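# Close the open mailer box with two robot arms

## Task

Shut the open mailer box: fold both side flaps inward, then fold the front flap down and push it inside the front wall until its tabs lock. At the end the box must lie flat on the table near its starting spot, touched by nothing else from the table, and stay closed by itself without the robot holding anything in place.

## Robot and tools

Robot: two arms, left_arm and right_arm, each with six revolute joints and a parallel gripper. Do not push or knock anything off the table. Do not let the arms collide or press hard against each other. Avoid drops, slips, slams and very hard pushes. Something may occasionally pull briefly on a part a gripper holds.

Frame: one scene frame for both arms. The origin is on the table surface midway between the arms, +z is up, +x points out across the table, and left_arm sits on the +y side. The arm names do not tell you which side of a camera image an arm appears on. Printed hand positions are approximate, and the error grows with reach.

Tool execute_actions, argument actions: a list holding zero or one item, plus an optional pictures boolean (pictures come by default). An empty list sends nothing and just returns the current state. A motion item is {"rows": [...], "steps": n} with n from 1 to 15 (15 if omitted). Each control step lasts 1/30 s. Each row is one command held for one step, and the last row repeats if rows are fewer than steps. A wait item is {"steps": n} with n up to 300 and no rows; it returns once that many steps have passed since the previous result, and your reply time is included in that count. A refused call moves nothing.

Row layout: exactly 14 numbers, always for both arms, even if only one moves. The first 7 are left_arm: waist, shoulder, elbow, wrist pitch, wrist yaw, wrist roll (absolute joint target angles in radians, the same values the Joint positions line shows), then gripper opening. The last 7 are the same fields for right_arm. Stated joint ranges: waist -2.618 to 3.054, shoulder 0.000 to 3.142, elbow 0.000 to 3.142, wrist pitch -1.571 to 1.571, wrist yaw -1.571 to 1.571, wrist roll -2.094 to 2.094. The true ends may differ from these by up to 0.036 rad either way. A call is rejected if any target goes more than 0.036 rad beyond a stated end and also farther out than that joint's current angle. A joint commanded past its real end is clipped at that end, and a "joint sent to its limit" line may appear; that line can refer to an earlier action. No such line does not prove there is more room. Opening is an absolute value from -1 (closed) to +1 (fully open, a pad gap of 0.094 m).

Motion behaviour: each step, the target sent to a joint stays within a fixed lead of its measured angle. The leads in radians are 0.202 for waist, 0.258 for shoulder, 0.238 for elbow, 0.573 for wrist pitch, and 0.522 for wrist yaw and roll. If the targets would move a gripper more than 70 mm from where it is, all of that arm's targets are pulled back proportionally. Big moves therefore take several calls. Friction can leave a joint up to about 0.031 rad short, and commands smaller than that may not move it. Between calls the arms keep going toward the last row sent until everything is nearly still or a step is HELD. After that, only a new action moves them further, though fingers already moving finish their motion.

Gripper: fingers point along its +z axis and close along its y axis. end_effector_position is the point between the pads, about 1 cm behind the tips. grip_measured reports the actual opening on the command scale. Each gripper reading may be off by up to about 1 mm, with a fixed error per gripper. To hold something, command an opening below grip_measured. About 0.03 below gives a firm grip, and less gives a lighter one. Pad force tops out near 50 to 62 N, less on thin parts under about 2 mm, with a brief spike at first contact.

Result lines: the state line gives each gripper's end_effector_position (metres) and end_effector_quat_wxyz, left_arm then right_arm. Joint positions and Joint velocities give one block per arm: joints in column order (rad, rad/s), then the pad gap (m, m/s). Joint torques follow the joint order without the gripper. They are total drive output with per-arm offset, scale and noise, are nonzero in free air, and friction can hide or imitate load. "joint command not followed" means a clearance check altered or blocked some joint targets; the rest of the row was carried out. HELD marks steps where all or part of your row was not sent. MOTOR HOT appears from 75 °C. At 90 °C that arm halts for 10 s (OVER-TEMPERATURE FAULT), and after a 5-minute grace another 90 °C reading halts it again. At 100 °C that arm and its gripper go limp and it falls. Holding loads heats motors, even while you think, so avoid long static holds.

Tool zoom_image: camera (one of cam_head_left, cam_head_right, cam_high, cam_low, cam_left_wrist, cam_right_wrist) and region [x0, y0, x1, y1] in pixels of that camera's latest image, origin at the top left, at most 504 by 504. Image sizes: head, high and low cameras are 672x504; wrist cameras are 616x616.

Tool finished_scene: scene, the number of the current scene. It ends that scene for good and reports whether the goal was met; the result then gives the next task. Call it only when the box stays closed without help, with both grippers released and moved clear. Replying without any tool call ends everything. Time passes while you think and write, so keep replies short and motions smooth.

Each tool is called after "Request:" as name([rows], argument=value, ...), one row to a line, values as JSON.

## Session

Request:
execute_actions(actions=[])

Scene clock: 0.00 s of 5140.00 s.
left_arm: end_effector_position=(+0.1679, +0.5339, +0.2998) grip_measured=+1.000 end_effector_quat_wxyz=(+0.097, +0.403, +0.829, +0.375) | right_arm: end_effector_position=(+0.3263, -0.2608, +0.3542) grip_measured=+1.000 end_effector_quat_wxyz=(+0.625, -0.229, +0.682, +0.302)
Joint positions: left_arm=[ 0.968  0.894  1.304 -1.187  0.059  1.829  0.094] | right_arm=[-0.442  1.082  0.945 -0.029 -1.355 -0.036  0.094]
Joint velocities: left_arm=[-0.002  0.002  0.007  0.022  0.007 -0.037  0.   ] | right_arm=[-0.007 -0.007 -0.007 -0.081  0.007 -0.022  0.   ]
Joint torques (N m, as the arm reports them, + toward a larger angle): no reading
Motor temperatures (°C, as the motors report them): left_arm=[16 26 19 18 15 13] | right_arm=[15 21 20 17 15 15]

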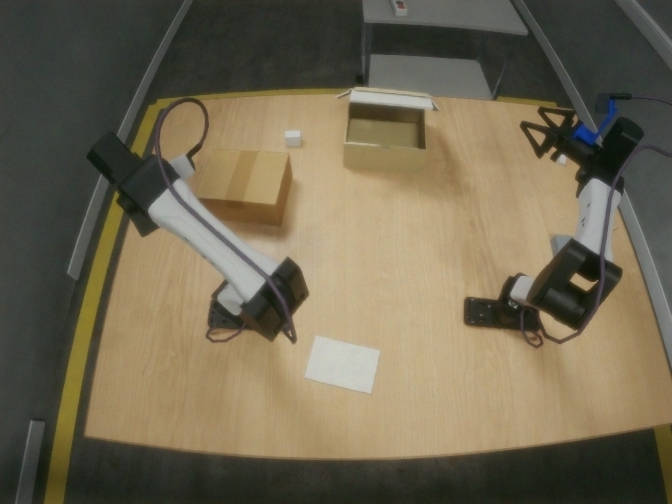

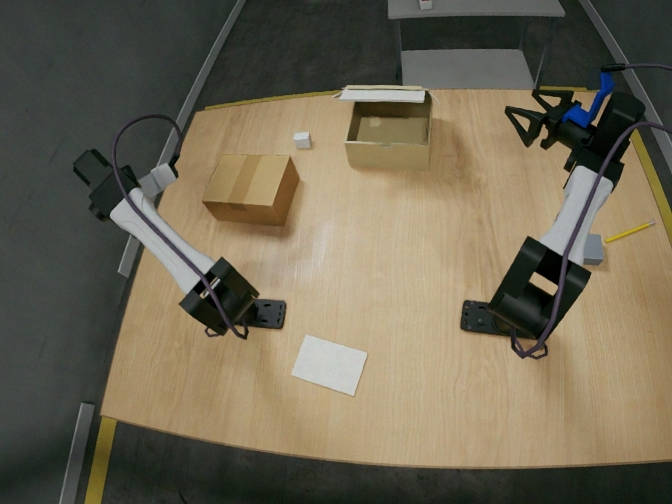

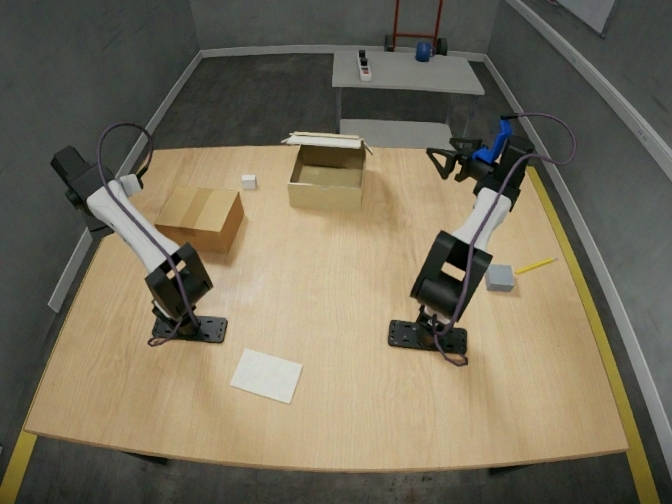

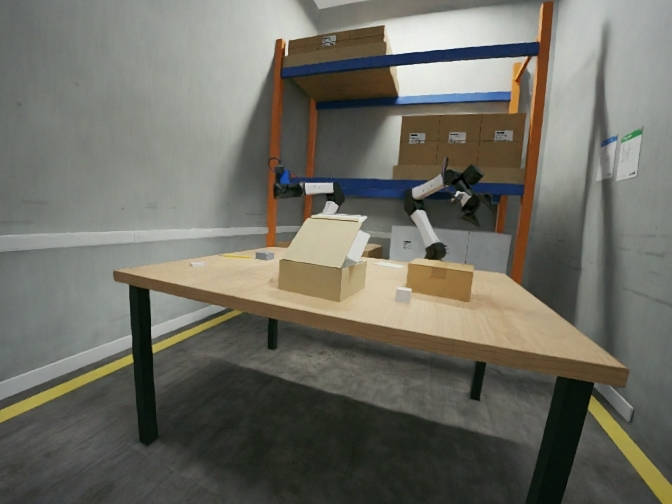

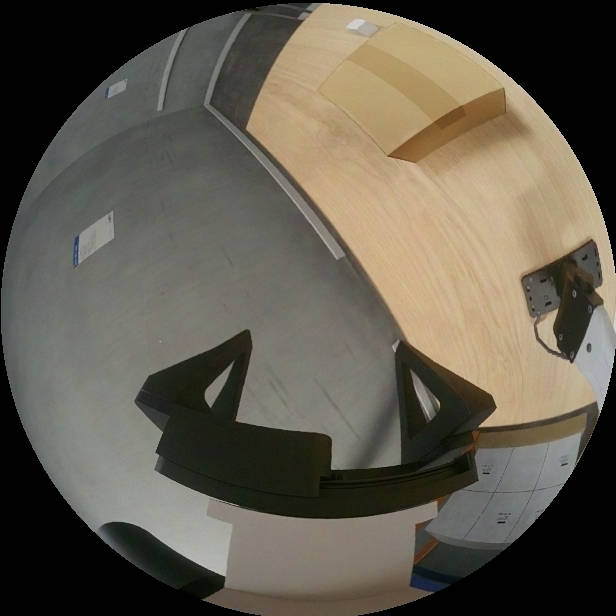

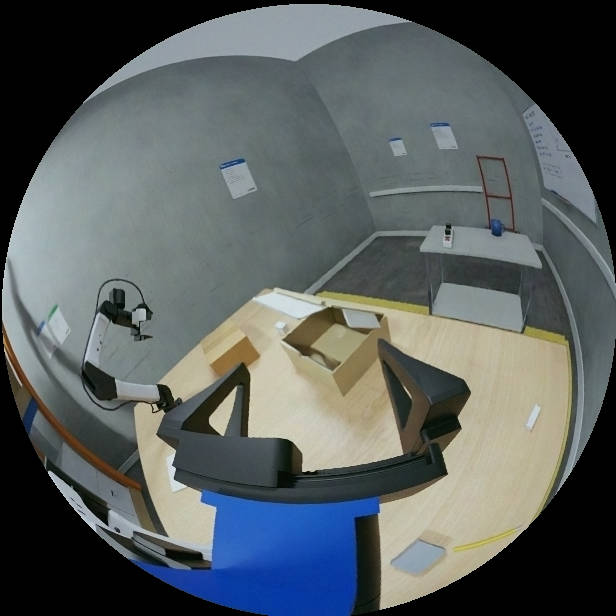

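Request:
zoom_image(camera="cam_head_left", region=[280, 60, 480, 210])

Request:
zoom_image(camera="cam_low", region=[240, 190, 420, 320])

Request:
zoom_image(camera="cam_right_wrist", region=[230, 260, 430, 410])

Region (280, 60, 480, 210) of cam_head_left's 672x504 image, scaled by 2.520, with more detail than that image has; it fills the top 378 rows of this view, and the rest is white.

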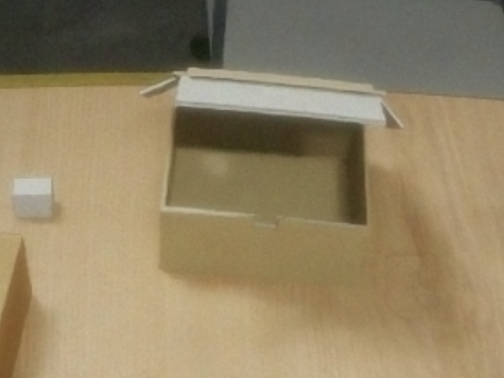

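Region (240, 190, 420, 320) of cam_low's 672x504 image, scaled by 2.800, with more detail than that image has.

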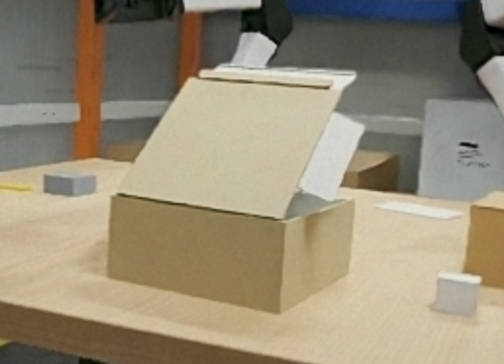

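Region (230, 260, 430, 410) of cam_right_wrist's 616x616 image, scaled by 2.520, with more detail than that image has; it fills the top 378 rows of this view, and the rest is white.

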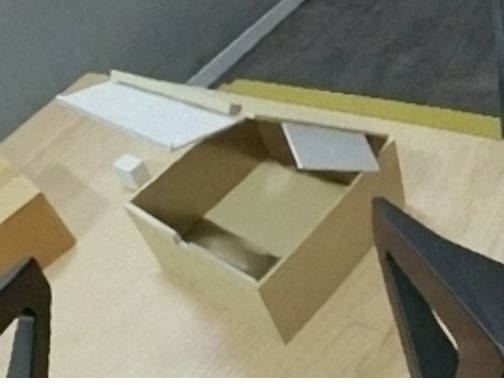

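Request:
execute_actions([
  {"rows":[[0.8,1.2,1.4,-1.0,0.4,1.4,0,-0.4,1.3,1.1,-0.05,-1.4,0,0],[0.8,1.2,1.4,-1.0,0.4,1.4,0,-0.4,1.3,1.1,-0.05,-1.4,0,0],[0.8,1.2,1.4,-1.0,0.4,1.4,0,-0.4,1.3,1.1,-0.05,-1.4,0,0],[0.8,1.2,1.4,-1.0,0.4,1.4,0,-0.4,1.3,1.1,-0.05,-1.4,0,0],[0.6,1.6,1.55,-0.7,0.9,0.8,-1,-0.3,1.65,1.35,-0.1,-1.4,0,-1],[0.6,1.6,1.55,-0.7,0.9,0.8,-1,-0.3,1.65,1.35,-0.1,-1.4,0,-1],[0.6,1.6,1.55,-0.7,0.9,0.8,-1,-0.3,1.65,1.35,-0.1,-1.4,0,-1],[0.6,1.6,1.55,-0.7,0.9,0.8,-1,-0.3,1.65,1.35,-0.1,-1.4,0,-1],[0.6,1.6,1.55,-0.7,0.9,0.8,-1,-0.3,1.65,1.35,-0.1,-1.4,0,-1],[0.3,2.0,1.7,-0.4,1.4,0,-1,-0.2,2.0,1.6,-0.15,-1.4,0,-1]],"steps":15},
], pictures=false)

Request:
execute_actions([
  {"rows":[[0.3,2.0,1.7,-0.4,1.4,0,-1,-0.2,2.0,1.6,-0.15,-1.4,0,-1],[0.3,2.0,1.7,-0.4,1.4,0,-1,-0.2,2.0,1.6,-0.15,-1.4,0,-1],[0.3,2.0,1.7,-0.4,1.4,0,-1,-0.2,2.0,1.6,-0.15,-1.4,0,-1],[0.3,2.0,1.7,-0.4,1.4,0,-1,-0.2,2.0,1.6,-0.15,-1.4,0,-1],[0.2,2.2,1.75,-0.25,1.4,0,-1,-0.15,2.2,1.69,-0.16,-1.4,0,-1],[0.2,2.2,1.75,-0.25,1.4,0,-1,-0.15,2.2,1.69,-0.16,-1.4,0,-1],[0.2,2.2,1.75,-0.25,1.4,0,-1,-0.15,2.2,1.69,-0.16,-1.4,0,-1],[0.2,2.2,1.75,-0.25,1.4,0,-1,-0.15,2.2,1.69,-0.16,-1.4,0,-1],[0.12,2.36,1.75,-0.19,1.4,0,-1,-0.09,2.32,1.69,-0.16,-1.4,0,-1]],"steps":15},
], pictures=false)

Request:
execute_actions([
  {"steps":15},
])

Scene clock: 5.37 s of 5140.00 s.
left_arm: end_effector_position=(+0.4653, +0.4416, +0.3211) grip_measured=-0.993 end_effector_quat_wxyz=(+0.528, +0.391, +0.753, +0.034) | right_arm: end_effector_position=(+0.5146, -0.2586, +0.2670) grip_measured=-0.981 end_effector_quat_wxyz=(+0.482, -0.211, +0.705, +0.474)
Joint positions: left_arm=[ 0.488  1.618  1.638 -0.678  0.768  1.035  0.   ] | right_arm=[-0.205  1.976  1.581 -0.107 -1.394 -0.009  0.001]
Joint velocities: left_arm=[-1.072  1.311  0.545  1.15   1.648 -1.634 -0.001] | right_arm=[ 0.261  1.038 -0.012 -0.33   0.037  0.066 -0.   ]
Joint torques (N m, as the arm reports them, + toward a larger angle): left_arm=[-1.04 -5.95  8.52  1.57  0.4   0.  ] | right_arm=[ -0.26 -14.52  11.49   1.77  -0.35   0.09]
Motor temperatures (°C, as the motors report them): left_arm=[16 26 19 19 15 13] | right_arm=[15 21 21 18 15 15]
Steps of this call (steps 1 to 90: nothing new was sent; then 1.87 s passed at rest; steps 91 to 105: all 15 steps of this action). Readings (joint positions):
91: left_arm=[0.948 0.914 1.317 -1.190 0.082 1.784] | right_arm=[-0.437 1.107 0.971 -0.043 -1.368 -0.033]
92: left_arm=[0.908 0.955 1.343 -1.177 0.126 1.731] | right_arm=[-0.425 1.161 1.023 -0.042 -1.378 -0.028]
94: left_arm=[0.846 1.068 1.384 -1.117 0.212 1.628] | right_arm=[-0.411 1.252 1.085 -0.031 -1.381 -0.021]
98: left_arm=[0.717 1.280 1.466 -0.974 0.409 1.415] | right_arm=[-0.321 1.539 1.327 -0.054 -1.393 -0.015]
105: the state above

Scene clock: 5.87 s of 5140.00 s.
left_arm: end_effector_position=(+0.5506, +0.2315, +0.0989) grip_measured=-0.993 end_effector_quat_wxyz=(+0.303, +0.201, +0.745, -0.560) | right_arm: end_effector_position=(+0.5512, -0.2096, +0.1256) grip_measured=-0.981 end_effector_quat_wxyz=(+0.350, -0.155, +0.734, +0.560)
Joint positions: left_arm=[ 0.108  2.393  1.735 -0.273  1.332  0.106  0.   ] | right_arm=[-0.086  2.341  1.687 -0.163 -1.396 -0.006  0.001]
Joint velocities: left_arm=[-0.222  0.369 -0.081  0.007  0.242 -0.681 -0.   ] | right_arm=[ 0.212  0.388 -0.081 -0.198  0.037  0.022 -0.001]
Joint torques (N m, as the arm reports them, + toward a larger angle): left_arm=[  2.67 -18.03  10.19   2.31   0.86   0.08] | right_arm=[ -0.87 -17.57   9.63   1.73  -0.5    0.08]
Motor temperatures (°C, as the motors report them): left_arm=[16 26 19 19 15 13] | right_arm=[15 21 21 18 15 15]
Steps of this call (steps 1 to 15: all 15 steps of this action). Readings (joint positions):
1: left_arm=[0.450 1.665 1.654 -0.639 0.826 0.975] | right_arm=[-0.198 2.007 1.581 -0.123 -1.393 -0.008]
2: left_arm=[0.414 1.715 1.668 -0.602 0.892 0.909] | right_arm=[-0.195 2.029 1.581 -0.138 -1.392 -0.008]
4: left_arm=[0.350 1.829 1.693 -0.530 1.043 0.747] | right_arm=[-0.195 2.044 1.581 -0.158 -1.390 -0.006]
8: left_arm=[0.239 2.078 1.735 -0.386 1.215 0.431] | right_arm=[-0.173 2.146 1.680 -0.147 -1.399 -0.006]
15: the state above

Scene clock: 6.37 s of 5140.00 s.
left_arm: end_effector_position=(+0.5523, +0.2334, +0.1254) grip_measured=-0.993 end_effector_quat_wxyz=(+0.308, +0.199, +0.727, -0.581) | right_arm: end_effector_position=(+0.5497, -0.2073, +0.1251) grip_measured=-0.981 end_effector_quat_wxyz=(+0.346, -0.153, +0.735, +0.562)
Joint positions: left_arm=[ 0.115  2.366  1.74  -0.206  1.388  0.007  0.   ] | right_arm=[-0.083  2.338  1.683 -0.172 -1.395 -0.006  0.001]
Joint velocities: left_arm=[-0.017 -0.007 -0.007  0.051 -0.007 -0.051  0.   ] | right_arm=[ 0.002  0.007 -0.022  0.022 -0.037  0.022 -0.001]
Joint torques (N m, as the arm reports them, + toward a larger angle): left_arm=[  0.81 -13.87   9.43   1.66   0.6    0.04] | right_arm=[ -0.26 -15.4    9.63   1.54  -0.49   0.09]
Motor temperatures (°C, as the motors report them): left_arm=[16 26 19 19 15 13] | right_arm=[15 22 21 18 15 15]
Steps of this call (steps 1 to 15: the robot went on to your last target). Readings (joint positions):
1: left_arm=[0.103 2.401 1.733 -0.273 1.340 0.085] | right_arm=[-0.081 2.351 1.684 -0.169 -1.395 -0.006]
2: left_arm=[0.102 2.401 1.733 -0.271 1.347 0.068] | right_arm=[-0.079 2.353 1.683 -0.174 -1.395 -0.006]
4: left_arm=[0.106 2.390 1.733 -0.250 1.361 0.044] | right_arm=[-0.080 2.350 1.683 -0.174 -1.395 -0.006]
8: left_arm=[0.114 2.368 1.737 -0.220 1.380 0.020] | right_arm=[-0.083 2.339 1.683 -0.173 -1.395 -0.006]
15: the state above

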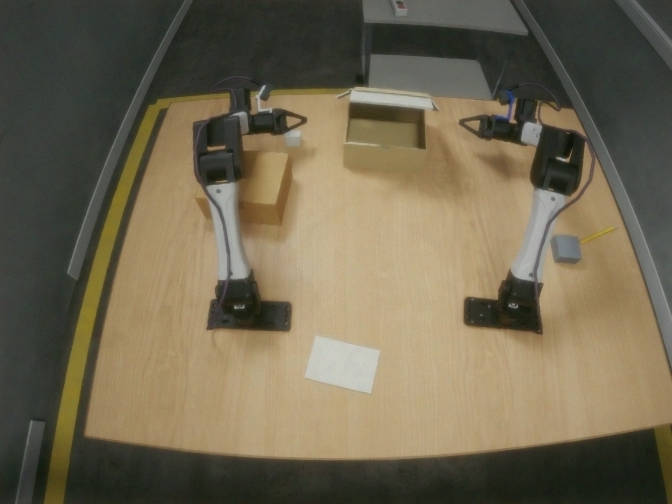

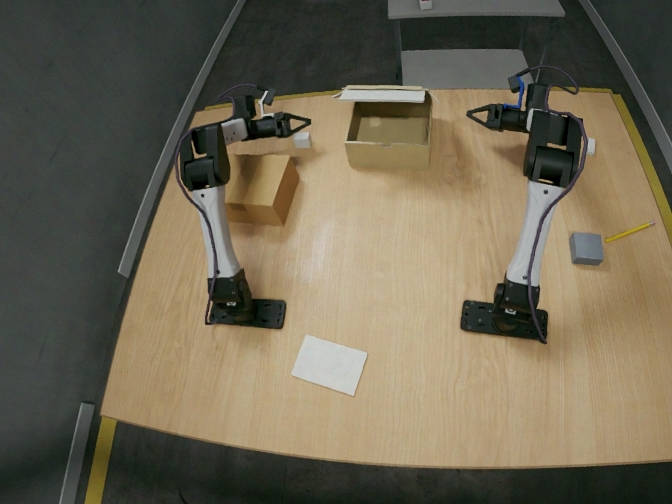

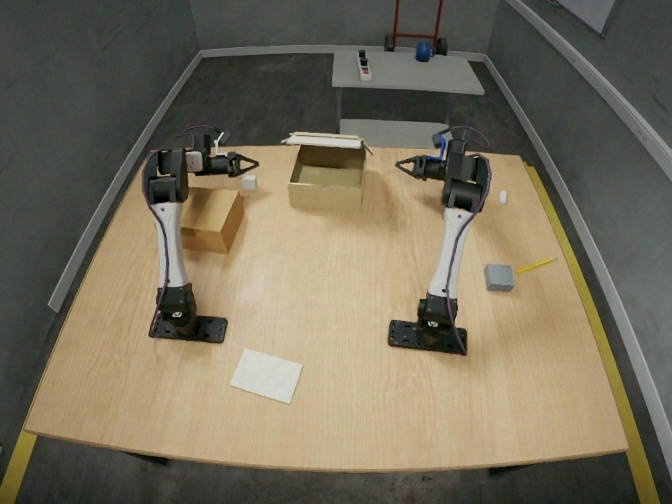

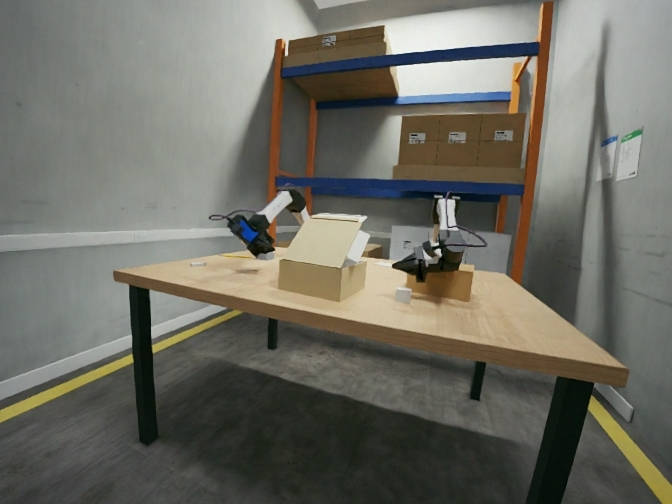

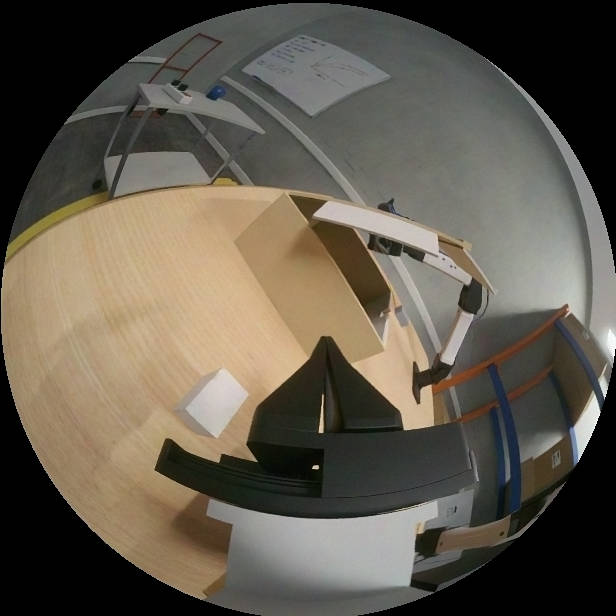

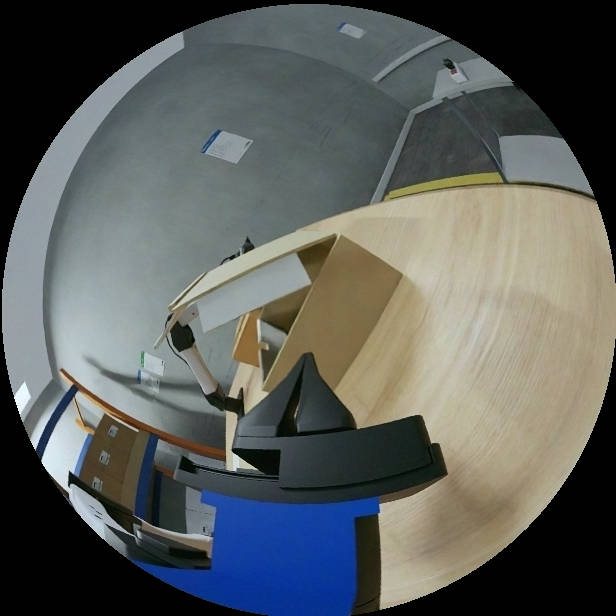

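Request:
execute_actions([
  {"rows":[[0.12,2.33,1.76,-0.19,1.4,0,-1,-0.09,2.3,1.7,-0.16,-1.4,0,-1],[0.12,2.31,1.77,-0.19,1.4,0,-1,-0.09,2.28,1.71,-0.16,-1.4,0,-1],[0.11,2.29,1.78,-0.19,1.4,0,-1,-0.08,2.26,1.72,-0.16,-1.4,0,-1],[0.1,2.28,1.79,-0.19,1.4,0,-1,-0.07,2.25,1.73,-0.16,-1.4,0,-1],[0.08,2.28,1.8,-0.19,1.4,0,-1,-0.06,2.24,1.73,-0.16,-1.4,0,-1],[0.06,2.28,1.8,-0.19,1.4,0,-1,-0.05,2.24,1.73,-0.16,-1.4,0,-1],[0.04,2.28,1.8,-0.19,1.4,0,-1,-0.04,2.24,1.73,-0.16,-1.4,0,-1],[0.02,2.28,1.8,-0.19,1.4,0,-1,-0.03,2.24,1.73,-0.16,-1.4,0,-1]],"steps":15},
])

Scene clock: 7.93 s of 5140.00 s.
left_arm: end_effector_position=(+0.5408, +0.1757, +0.1925) grip_measured=-0.993 end_effector_quat_wxyz=(+0.333, +0.288, +0.686, -0.579) | right_arm: end_effector_position=(+0.5483, -0.1784, +0.1864) grip_measured=-0.981 end_effector_quat_wxyz=(+0.380, -0.220, +0.711, +0.549)
Joint positions: left_arm=[ 0.004  2.273  1.798 -0.188  1.395  0.003  0.   ] | right_arm=[-0.027  2.24   1.722 -0.162 -1.398 -0.006  0.001]
Joint velocities: left_arm=[-0.012 -0.007  0.002 -0.022  0.051 -0.022 -0.001] | right_arm=[ 0.007  0.002  0.002  0.022 -0.022 -0.022 -0.   ]
Joint torques (N m, as the arm reports them, + toward a larger angle): left_arm=[  1.83 -12.68   9.12   1.65   0.46   0.04] | right_arm=[  0.24 -13.7   10.08   1.6   -0.41   0.11]
Motor temperatures (°C, as the motors report them): left_arm=[16 28 20 19 15 13] | right_arm=[15 23 21 18 15 15]
Steps of this call (steps 1 to 15: the robot went on to your last target; steps 16 to 32: nothing new was sent; steps 33 to 47: all 15 steps of this action). Readings (joint positions):
33: left_arm=[0.115 2.364 1.740 -0.205 1.389 0.003] | right_arm=[-0.083 2.337 1.683 -0.172 -1.395 -0.006]
34: left_arm=[0.115 2.360 1.740 -0.205 1.389 0.003] | right_arm=[-0.083 2.334 1.683 -0.172 -1.395 -0.006]
36: left_arm=[0.114 2.341 1.748 -0.207 1.389 0.003] | right_arm=[-0.083 2.317 1.686 -0.175 -1.395 -0.006]
40: left_arm=[0.083 2.293 1.786 -0.199 1.389 0.003] | right_arm=[-0.068 2.266 1.710 -0.172 -1.395 -0.006]
47: the state above

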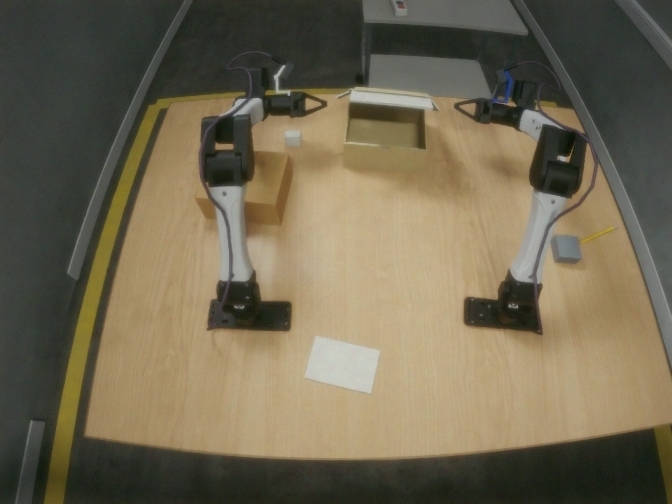

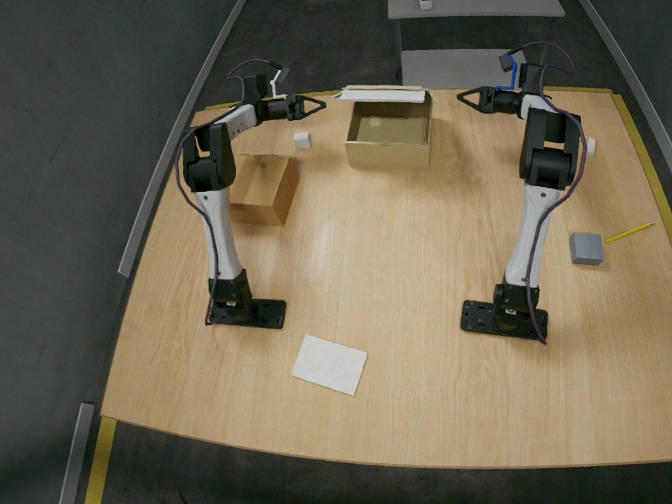

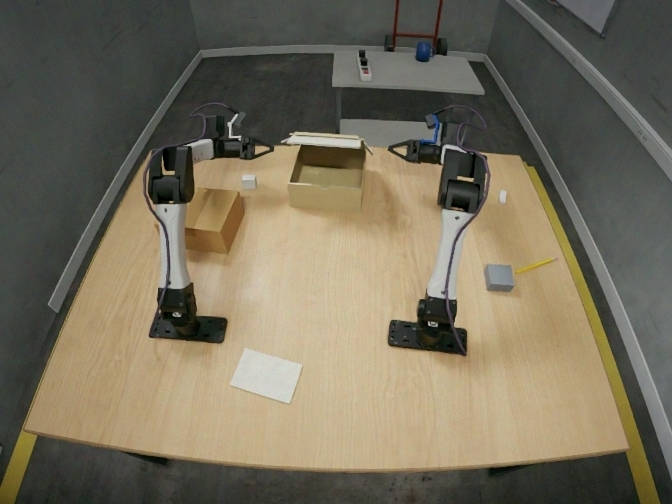

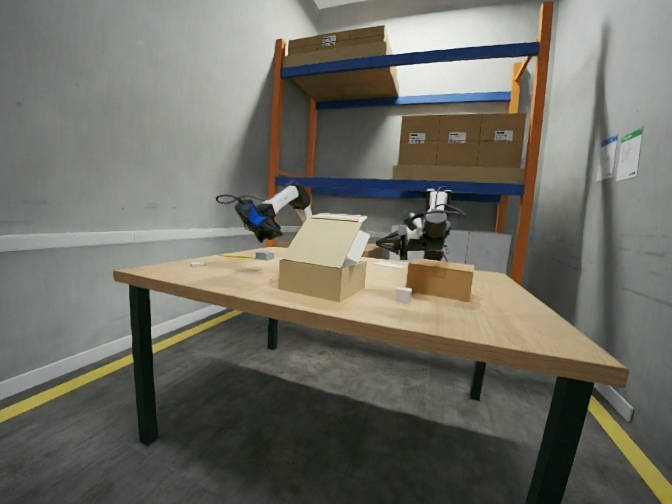

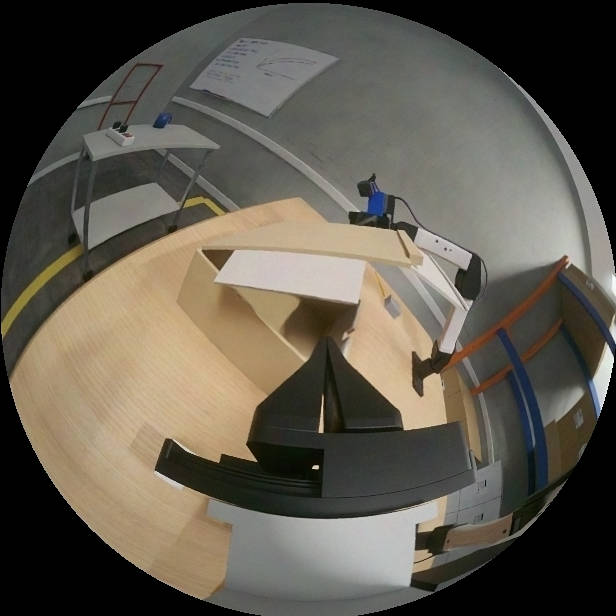

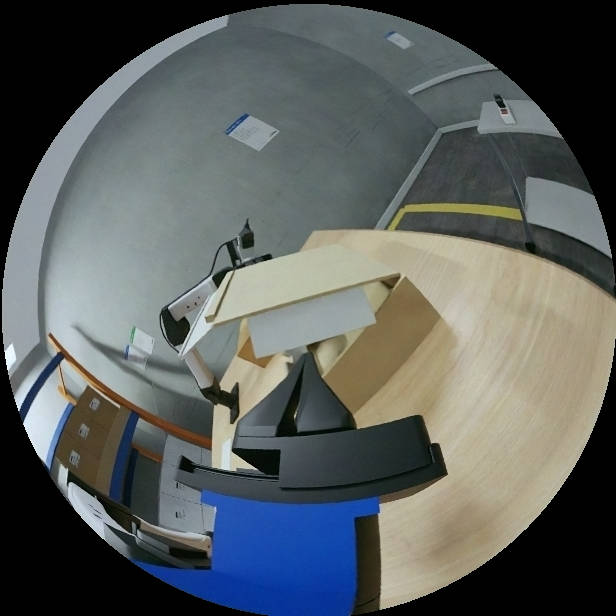

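Request:
execute_actions([
  {"rows":[[0.02,2.31,1.85,-0.19,1.4,0,-1,-0.03,2.25,1.75,-0.16,-1.4,0,-1],[0.02,2.34,1.9,-0.2,1.4,0,-1,-0.02,2.26,1.77,-0.16,-1.4,0,-1],[0.02,2.37,1.95,-0.2,1.4,0,-1,-0.01,2.27,1.79,-0.16,-1.4,0,-1],[0.02,2.4,2.0,-0.21,1.4,0,-1,0,2.28,1.8,-0.16,-1.4,0,-1],[0.02,2.43,2.05,-0.21,1.4,0,-1,0.01,2.28,1.8,-0.16,-1.4,0,-1],[0.02,2.43,2.05,-0.21,1.4,0,-1,0.02,2.28,1.8,-0.16,-1.4,0,-1],[0.02,2.43,2.05,-0.21,1.4,0,-1,0.03,2.28,1.8,-0.16,-1.4,0,-1],[0.0,2.43,2.05,-0.21,1.4,0,-1,0.03,2.28,1.8,-0.16,-1.4,0,-1],[-0.02,2.43,2.05,-0.21,1.4,0,-1,0.04,2.28,1.8,-0.16,-1.4,0,-1],[-0.04,2.43,2.05,-0.21,1.4,0,-1,0.04,2.28,1.8,-0.16,-1.4,0,-1]],"steps":15},
])

Request:
zoom_image(camera="cam_head_left", region=[280, 60, 480, 210])

Scene clock: 9.77 s of 5140.00 s.
left_arm: end_effector_position=(+0.5689, +0.1531, +0.1982) grip_measured=-0.993 end_effector_quat_wxyz=(+0.351, +0.326, +0.664, -0.575) | right_arm: end_effector_position=(+0.5508, -0.1417, +0.1920) grip_measured=-0.981 end_effector_quat_wxyz=(+0.370, -0.254, +0.698, +0.558)
Joint positions: left_arm=[-0.036  2.412  2.034 -0.197  1.398  0.003  0.   ] | right_arm=[ 0.045  2.268  1.782 -0.164 -1.398 -0.006  0.001]
Joint velocities: left_arm=[-0.222  0.007 -0.007 -0.007  0.007  0.022  0.001] | right_arm=[-0.002  0.002 -0.012 -0.037  0.022  0.022 -0.   ]
Joint torques (N m, as the arm reports them, + toward a larger angle): left_arm=[  1.15 -12.85  10.71   1.61   0.42   0.04] | right_arm=[  0.2  -13.07  11.13   1.6   -0.37   0.1 ]
Motor temperatures (°C, as the motors report them): left_arm=[16 29 20 20 15 13] | right_arm=[15 24 21 18 15 15]
Steps of this call (steps 1 to 15: the robot went on to your last target; steps 16 to 40: nothing new was sent; steps 41 to 55: all 15 steps of this action). Readings (joint positions):
41: left_arm=[0.014 2.276 1.806 -0.190 1.395 0.003] | right_arm=[-0.027 2.240 1.723 -0.162 -1.398 -0.006]
42: left_arm=[0.014 2.288 1.829 -0.194 1.396 0.003] | right_arm=[-0.027 2.242 1.729 -0.163 -1.398 -0.006]
44: left_arm=[0.014 2.333 1.912 -0.198 1.397 0.003] | right_arm=[-0.025 2.255 1.758 -0.164 -1.398 -0.006]
48: left_arm=[0.014 2.402 2.029 -0.197 1.398 0.003] | right_arm=[-0.000 2.265 1.782 -0.164 -1.398 -0.006]
55: the state above

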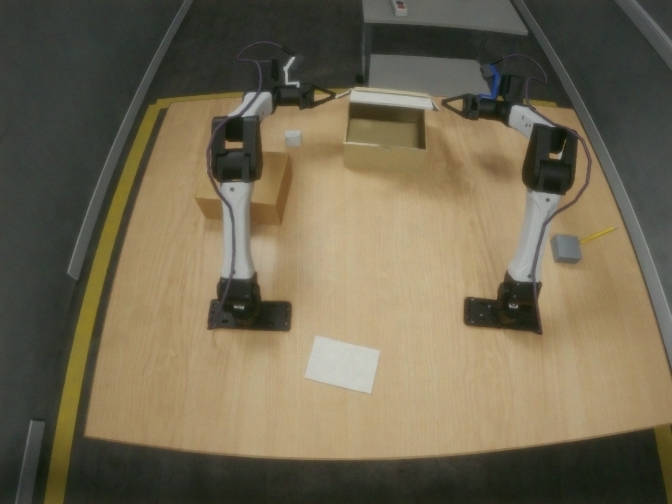

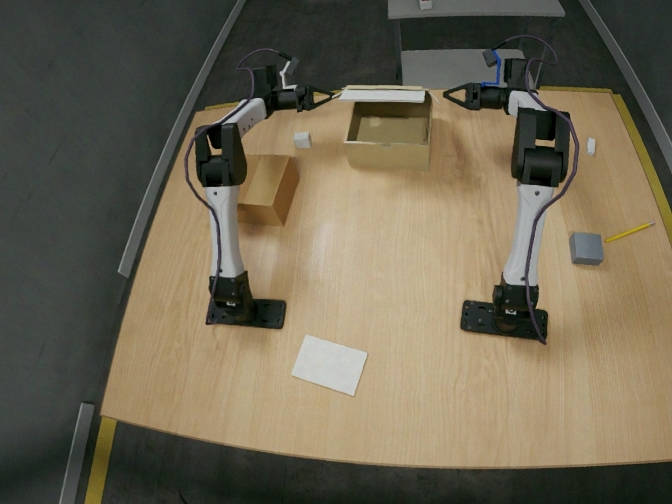

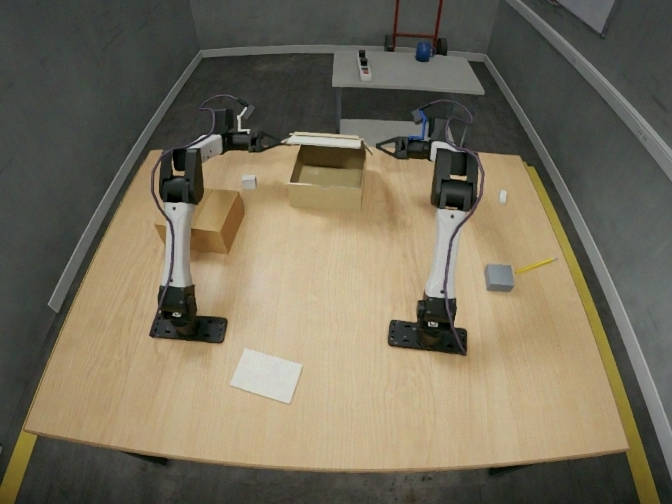

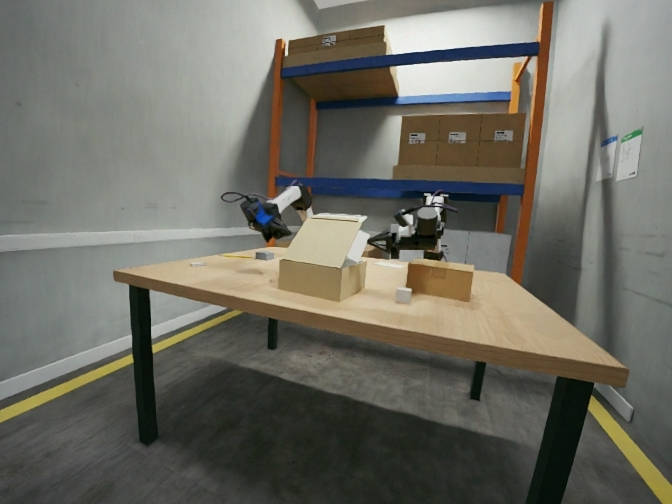

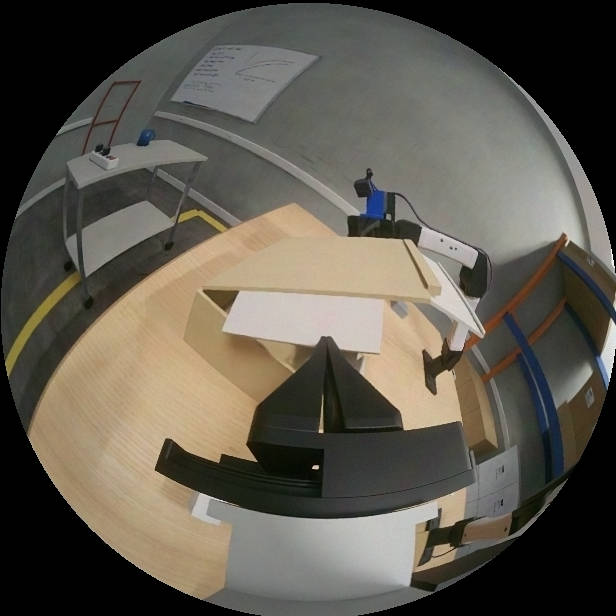

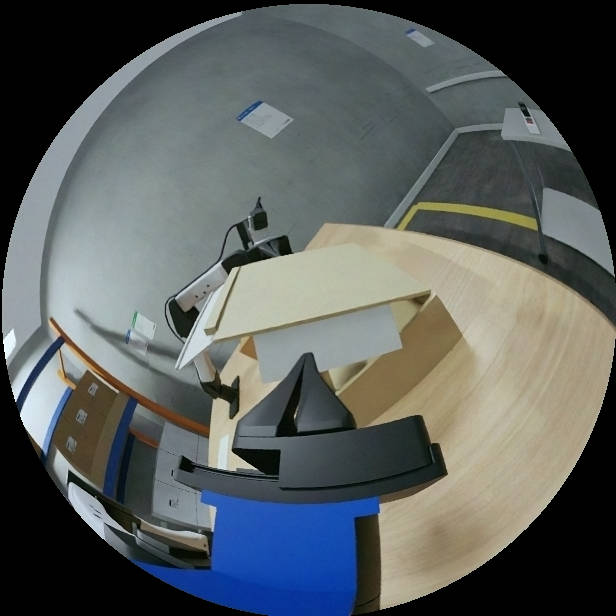

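Region (280, 60, 480, 210) of cam_head_left's 672x504 image, scaled by 2.520, with more detail than that image has; it fills the top 378 rows of this view, and the rest is white.

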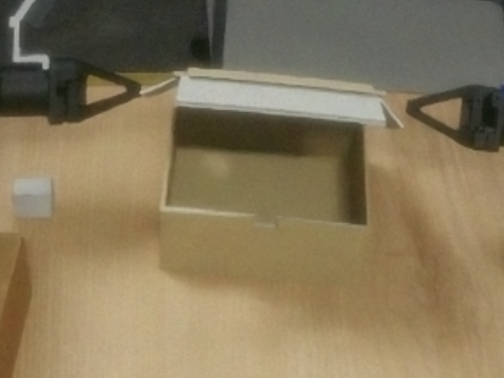

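Request:
execute_actions([
  {"rows":[[-0.02,2.43,2.05,-0.1,1.4,0,-1,0.04,2.28,1.8,-0.16,-1.4,0,-1],[-0.02,2.43,2.05,0.03,1.4,0,-1,0.04,2.28,1.8,-0.16,-1.4,0,-1],[-0.02,2.43,2.05,0.03,1.4,0,-1,0.04,2.28,1.8,-0.16,-1.4,0,-1],[-0.02,2.43,2.05,0.03,1.4,0,-1,0.04,2.28,1.8,-0.16,-1.4,0,-1],[-0.02,2.43,2.05,0.03,1.4,0,-1,0.04,2.28,1.8,-0.16,-1.4,0,-1],[-0.02,2.43,2.05,0.03,1.4,0,-1,0.04,2.28,1.8,-0.16,-1.4,0,-1],[-0.02,2.43,2.05,0.03,1.4,0,-1,0.04,2.28,1.8,-0.16,-1.4,0,-1],[-0.02,2.43,2.05,0.03,1.4,0,-1,0.04,2.28,1.8,-0.16,-1.4,0,-1],[-0.05,2.43,2.05,0.03,1.4,0,-1,0.05,2.28,1.8,-0.16,-1.4,0,-1],[-0.07,2.43,2.05,0.03,1.4,0,-1,0.06,2.28,1.8,-0.16,-1.4,0,-1],[-0.08,2.43,2.05,0.03,1.4,0,-1,0.07,2.28,1.8,-0.16,-1.4,0,-1]],"steps":15},
], pictures=false)

Request:
execute_actions([
  {"rows":[[-0.08,2.43,2.05,0.03,1.4,0,-1,0.07,2.28,1.8,-0.16,-1.4,0,-1],[-0.08,2.43,2.05,0.03,1.4,0,-1,0.07,2.28,1.8,-0.16,-1.4,0,-1],[-0.08,2.43,2.05,-0.03,1.4,0,-1,0.07,2.28,1.8,-0.16,-1.4,0,-1],[-0.08,2.43,2.05,-0.08,1.4,0,-1,0.07,2.28,1.8,-0.16,-1.4,0,-1],[-0.08,2.43,2.05,-0.13,1.4,0,-1,0.08,2.28,1.8,-0.16,-1.4,0,-1],[-0.09,2.43,2.05,-0.17,1.4,0,-1,0.09,2.28,1.8,-0.2,-1.4,0,-1],[-0.1,2.43,2.05,-0.2,1.4,0,-1,0.1,2.28,1.8,-0.2,-1.4,0,-1]],"steps":15},
])

Request:
zoom_image(camera="cam_head_left", region=[280, 60, 480, 210])

Scene clock: 12.13 s of 5140.00 s.
left_arm: end_effector_position=(+0.5715, +0.1333, +0.2155) grip_measured=-0.993 end_effector_quat_wxyz=(+0.408, +0.391, +0.615, -0.550) | right_arm: end_effector_position=(+0.5491, -0.1344, +0.1920) grip_measured=-0.981 end_effector_quat_wxyz=(+0.366, -0.259, +0.696, +0.560)
Joint positions: left_arm=[-0.071  2.415  2.034  0.008  1.398  0.002  0.   ] | right_arm=[ 0.058  2.268  1.782 -0.164 -1.398 -0.006  0.001]
Joint velocities: left_arm=[-0.261  0.002 -0.002  0.051  0.007  0.022 -0.   ] | right_arm=[ 0.1    0.012 -0.007  0.022  0.037  0.037  0.   ]
Joint torques (N m, as the arm reports them, + toward a larger angle): left_arm=[  1.01 -13.2   10.78   1.96   0.3    0.03] | right_arm=[  0.54 -13.    11.14   1.6   -0.38   0.1 ]
Motor temperatures (°C, as the motors report them): left_arm=[16 30 20 20 15 13] | right_arm=[15 24 22 19 15 15]
Steps of this call (steps 1 to 15: the robot went on to your last target; steps 16 to 56: nothing new was sent; steps 57 to 71: all 15 steps of this action). Readings (joint positions):
57: left_arm=[-0.043 2.412 2.034 -0.188 1.398 0.003] | right_arm=[0.044 2.268 1.782 -0.164 -1.398 -0.006]
58: left_arm=[-0.042 2.414 2.034 -0.157 1.398 0.002] | right_arm=[0.044 2.268 1.782 -0.164 -1.398 -0.006]
60: left_arm=[-0.036 2.415 2.034 -0.095 1.398 0.002] | right_arm=[0.044 2.268 1.782 -0.164 -1.398 -0.006]
64: left_arm=[-0.025 2.415 2.034 -0.026 1.398 0.002] | right_arm=[0.044 2.268 1.782 -0.164 -1.398 -0.006]
71: the state above

Scene clock: 12.63 s of 5140.00 s.
left_arm: end_effector_position=(+0.5588, +0.1219, +0.2007) grip_measured=-0.993 end_effector_quat_wxyz=(+0.345, +0.354, +0.648, -0.580) | right_arm: end_effector_position=(+0.5423, -0.1141, +0.1899) grip_measured=-0.981 end_effector_quat_wxyz=(+0.346, -0.264, +0.696, +0.571)
Joint positions: left_arm=[-0.093  2.415  2.038 -0.167  1.398  0.002  0.   ] | right_arm=[ 0.097  2.268  1.782 -0.19  -1.398 -0.006  0.001]
Joint velocities: left_arm=[-0.007  0.012 -0.017 -0.168 -0.007  0.051 -0.001] | right_arm=[-0.007 -0.012 -0.017  0.022 -0.081 -0.11   0.   ]
Joint torques (N m, as the arm reports them, + toward a larger angle): left_arm=[ -0.26 -13.19  10.38   1.62   0.39   0.04] | right_arm=[  0.45 -13.    11.08   1.43  -0.4    0.1 ]
Motor temperatures (°C, as the motors report them): left_arm=[16 30 20 20 15 13] | right_arm=[15 25 22 19 15 15]
Steps of this call (steps 1 to 15: all 15 steps of this action). Readings (joint positions):
1: left_arm=[-0.078 2.415 2.034 0.009 1.398 0.002] | right_arm=[0.061 2.268 1.782 -0.164 -1.398 -0.006]
2: left_arm=[-0.084 2.415 2.034 0.010 1.398 0.002] | right_arm=[0.064 2.268 1.782 -0.164 -1.398 -0.006]
4: left_arm=[-0.087 2.415 2.035 -0.002 1.398 0.002] | right_arm=[0.065 2.268 1.782 -0.164 -1.398 -0.006]
8: left_arm=[-0.088 2.415 2.038 -0.093 1.398 0.002] | right_arm=[0.074 2.268 1.782 -0.176 -1.398 -0.006]
15: the state above

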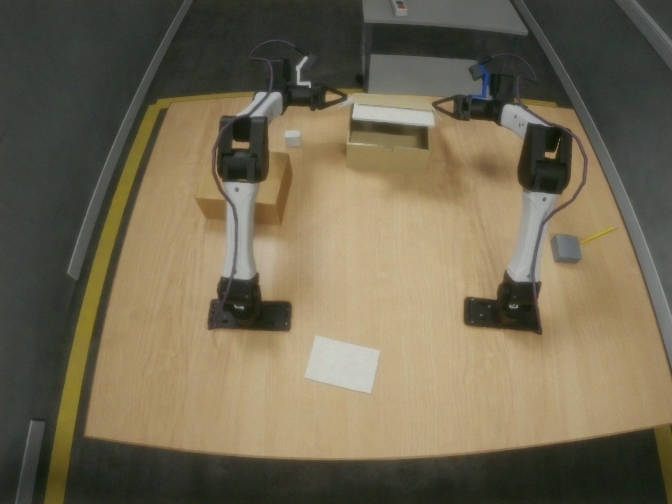

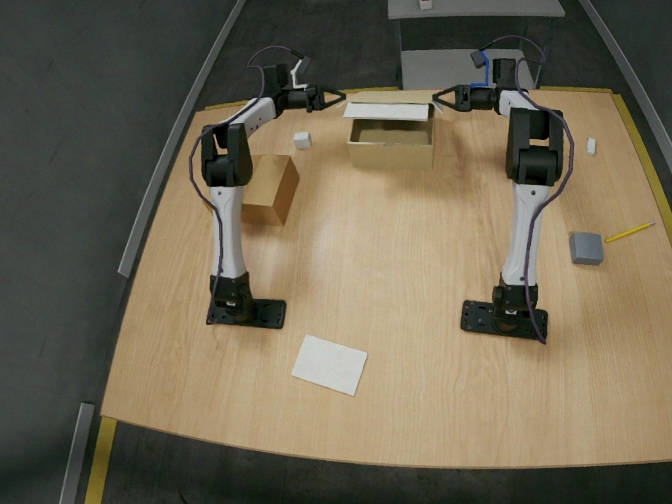

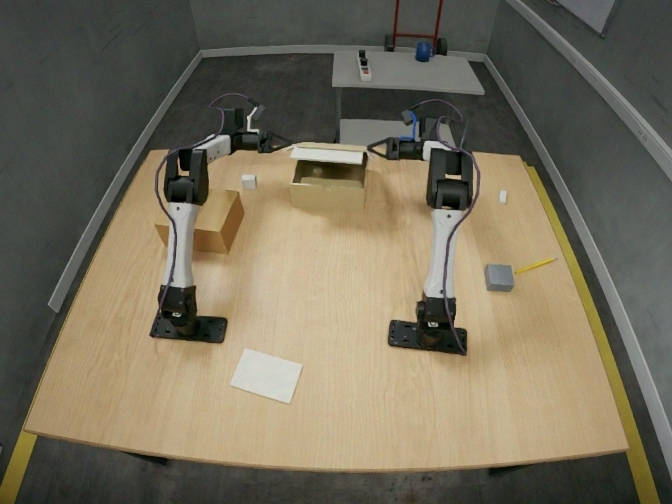

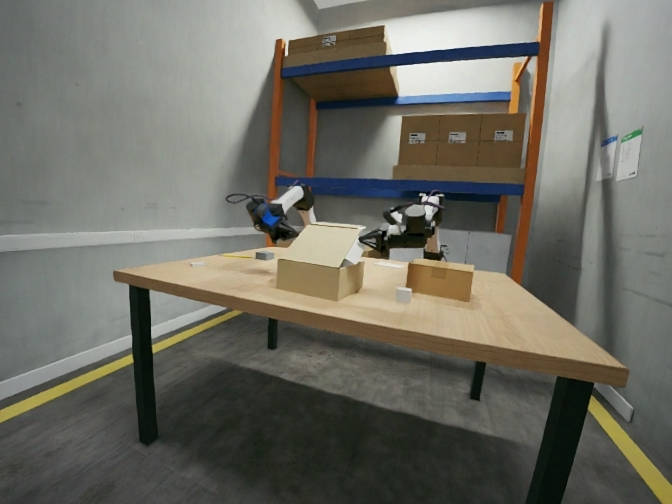

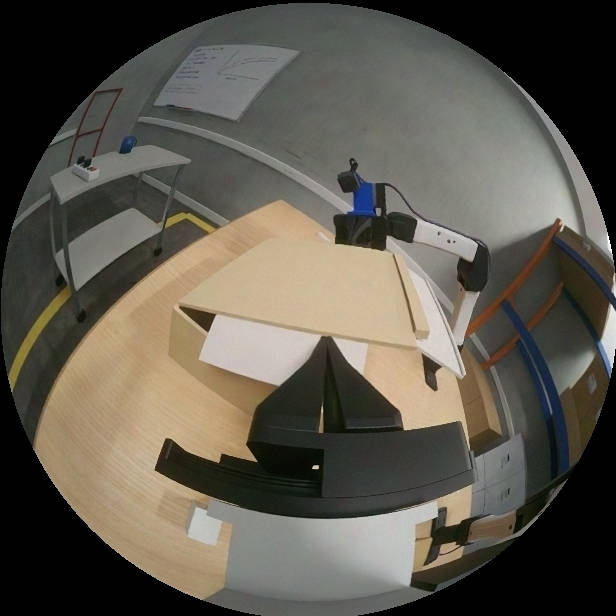

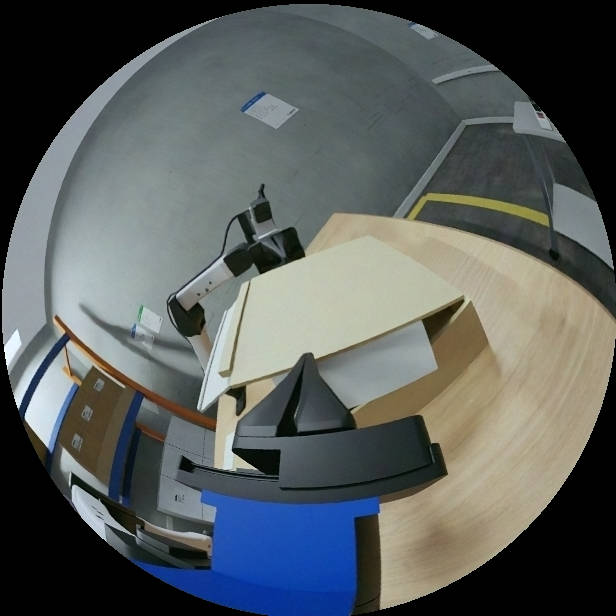

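Region (280, 60, 480, 210) of cam_head_left's 672x504 image, scaled by 2.520, with more detail than that image has; it fills the top 378 rows of this view, and the rest is white.

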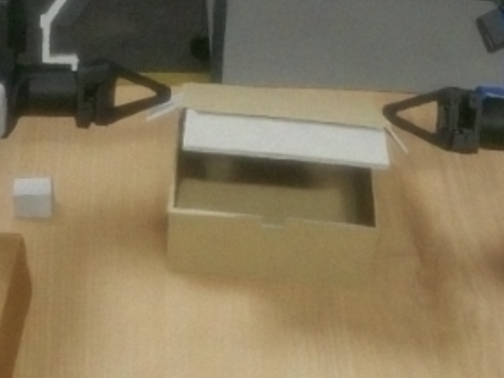

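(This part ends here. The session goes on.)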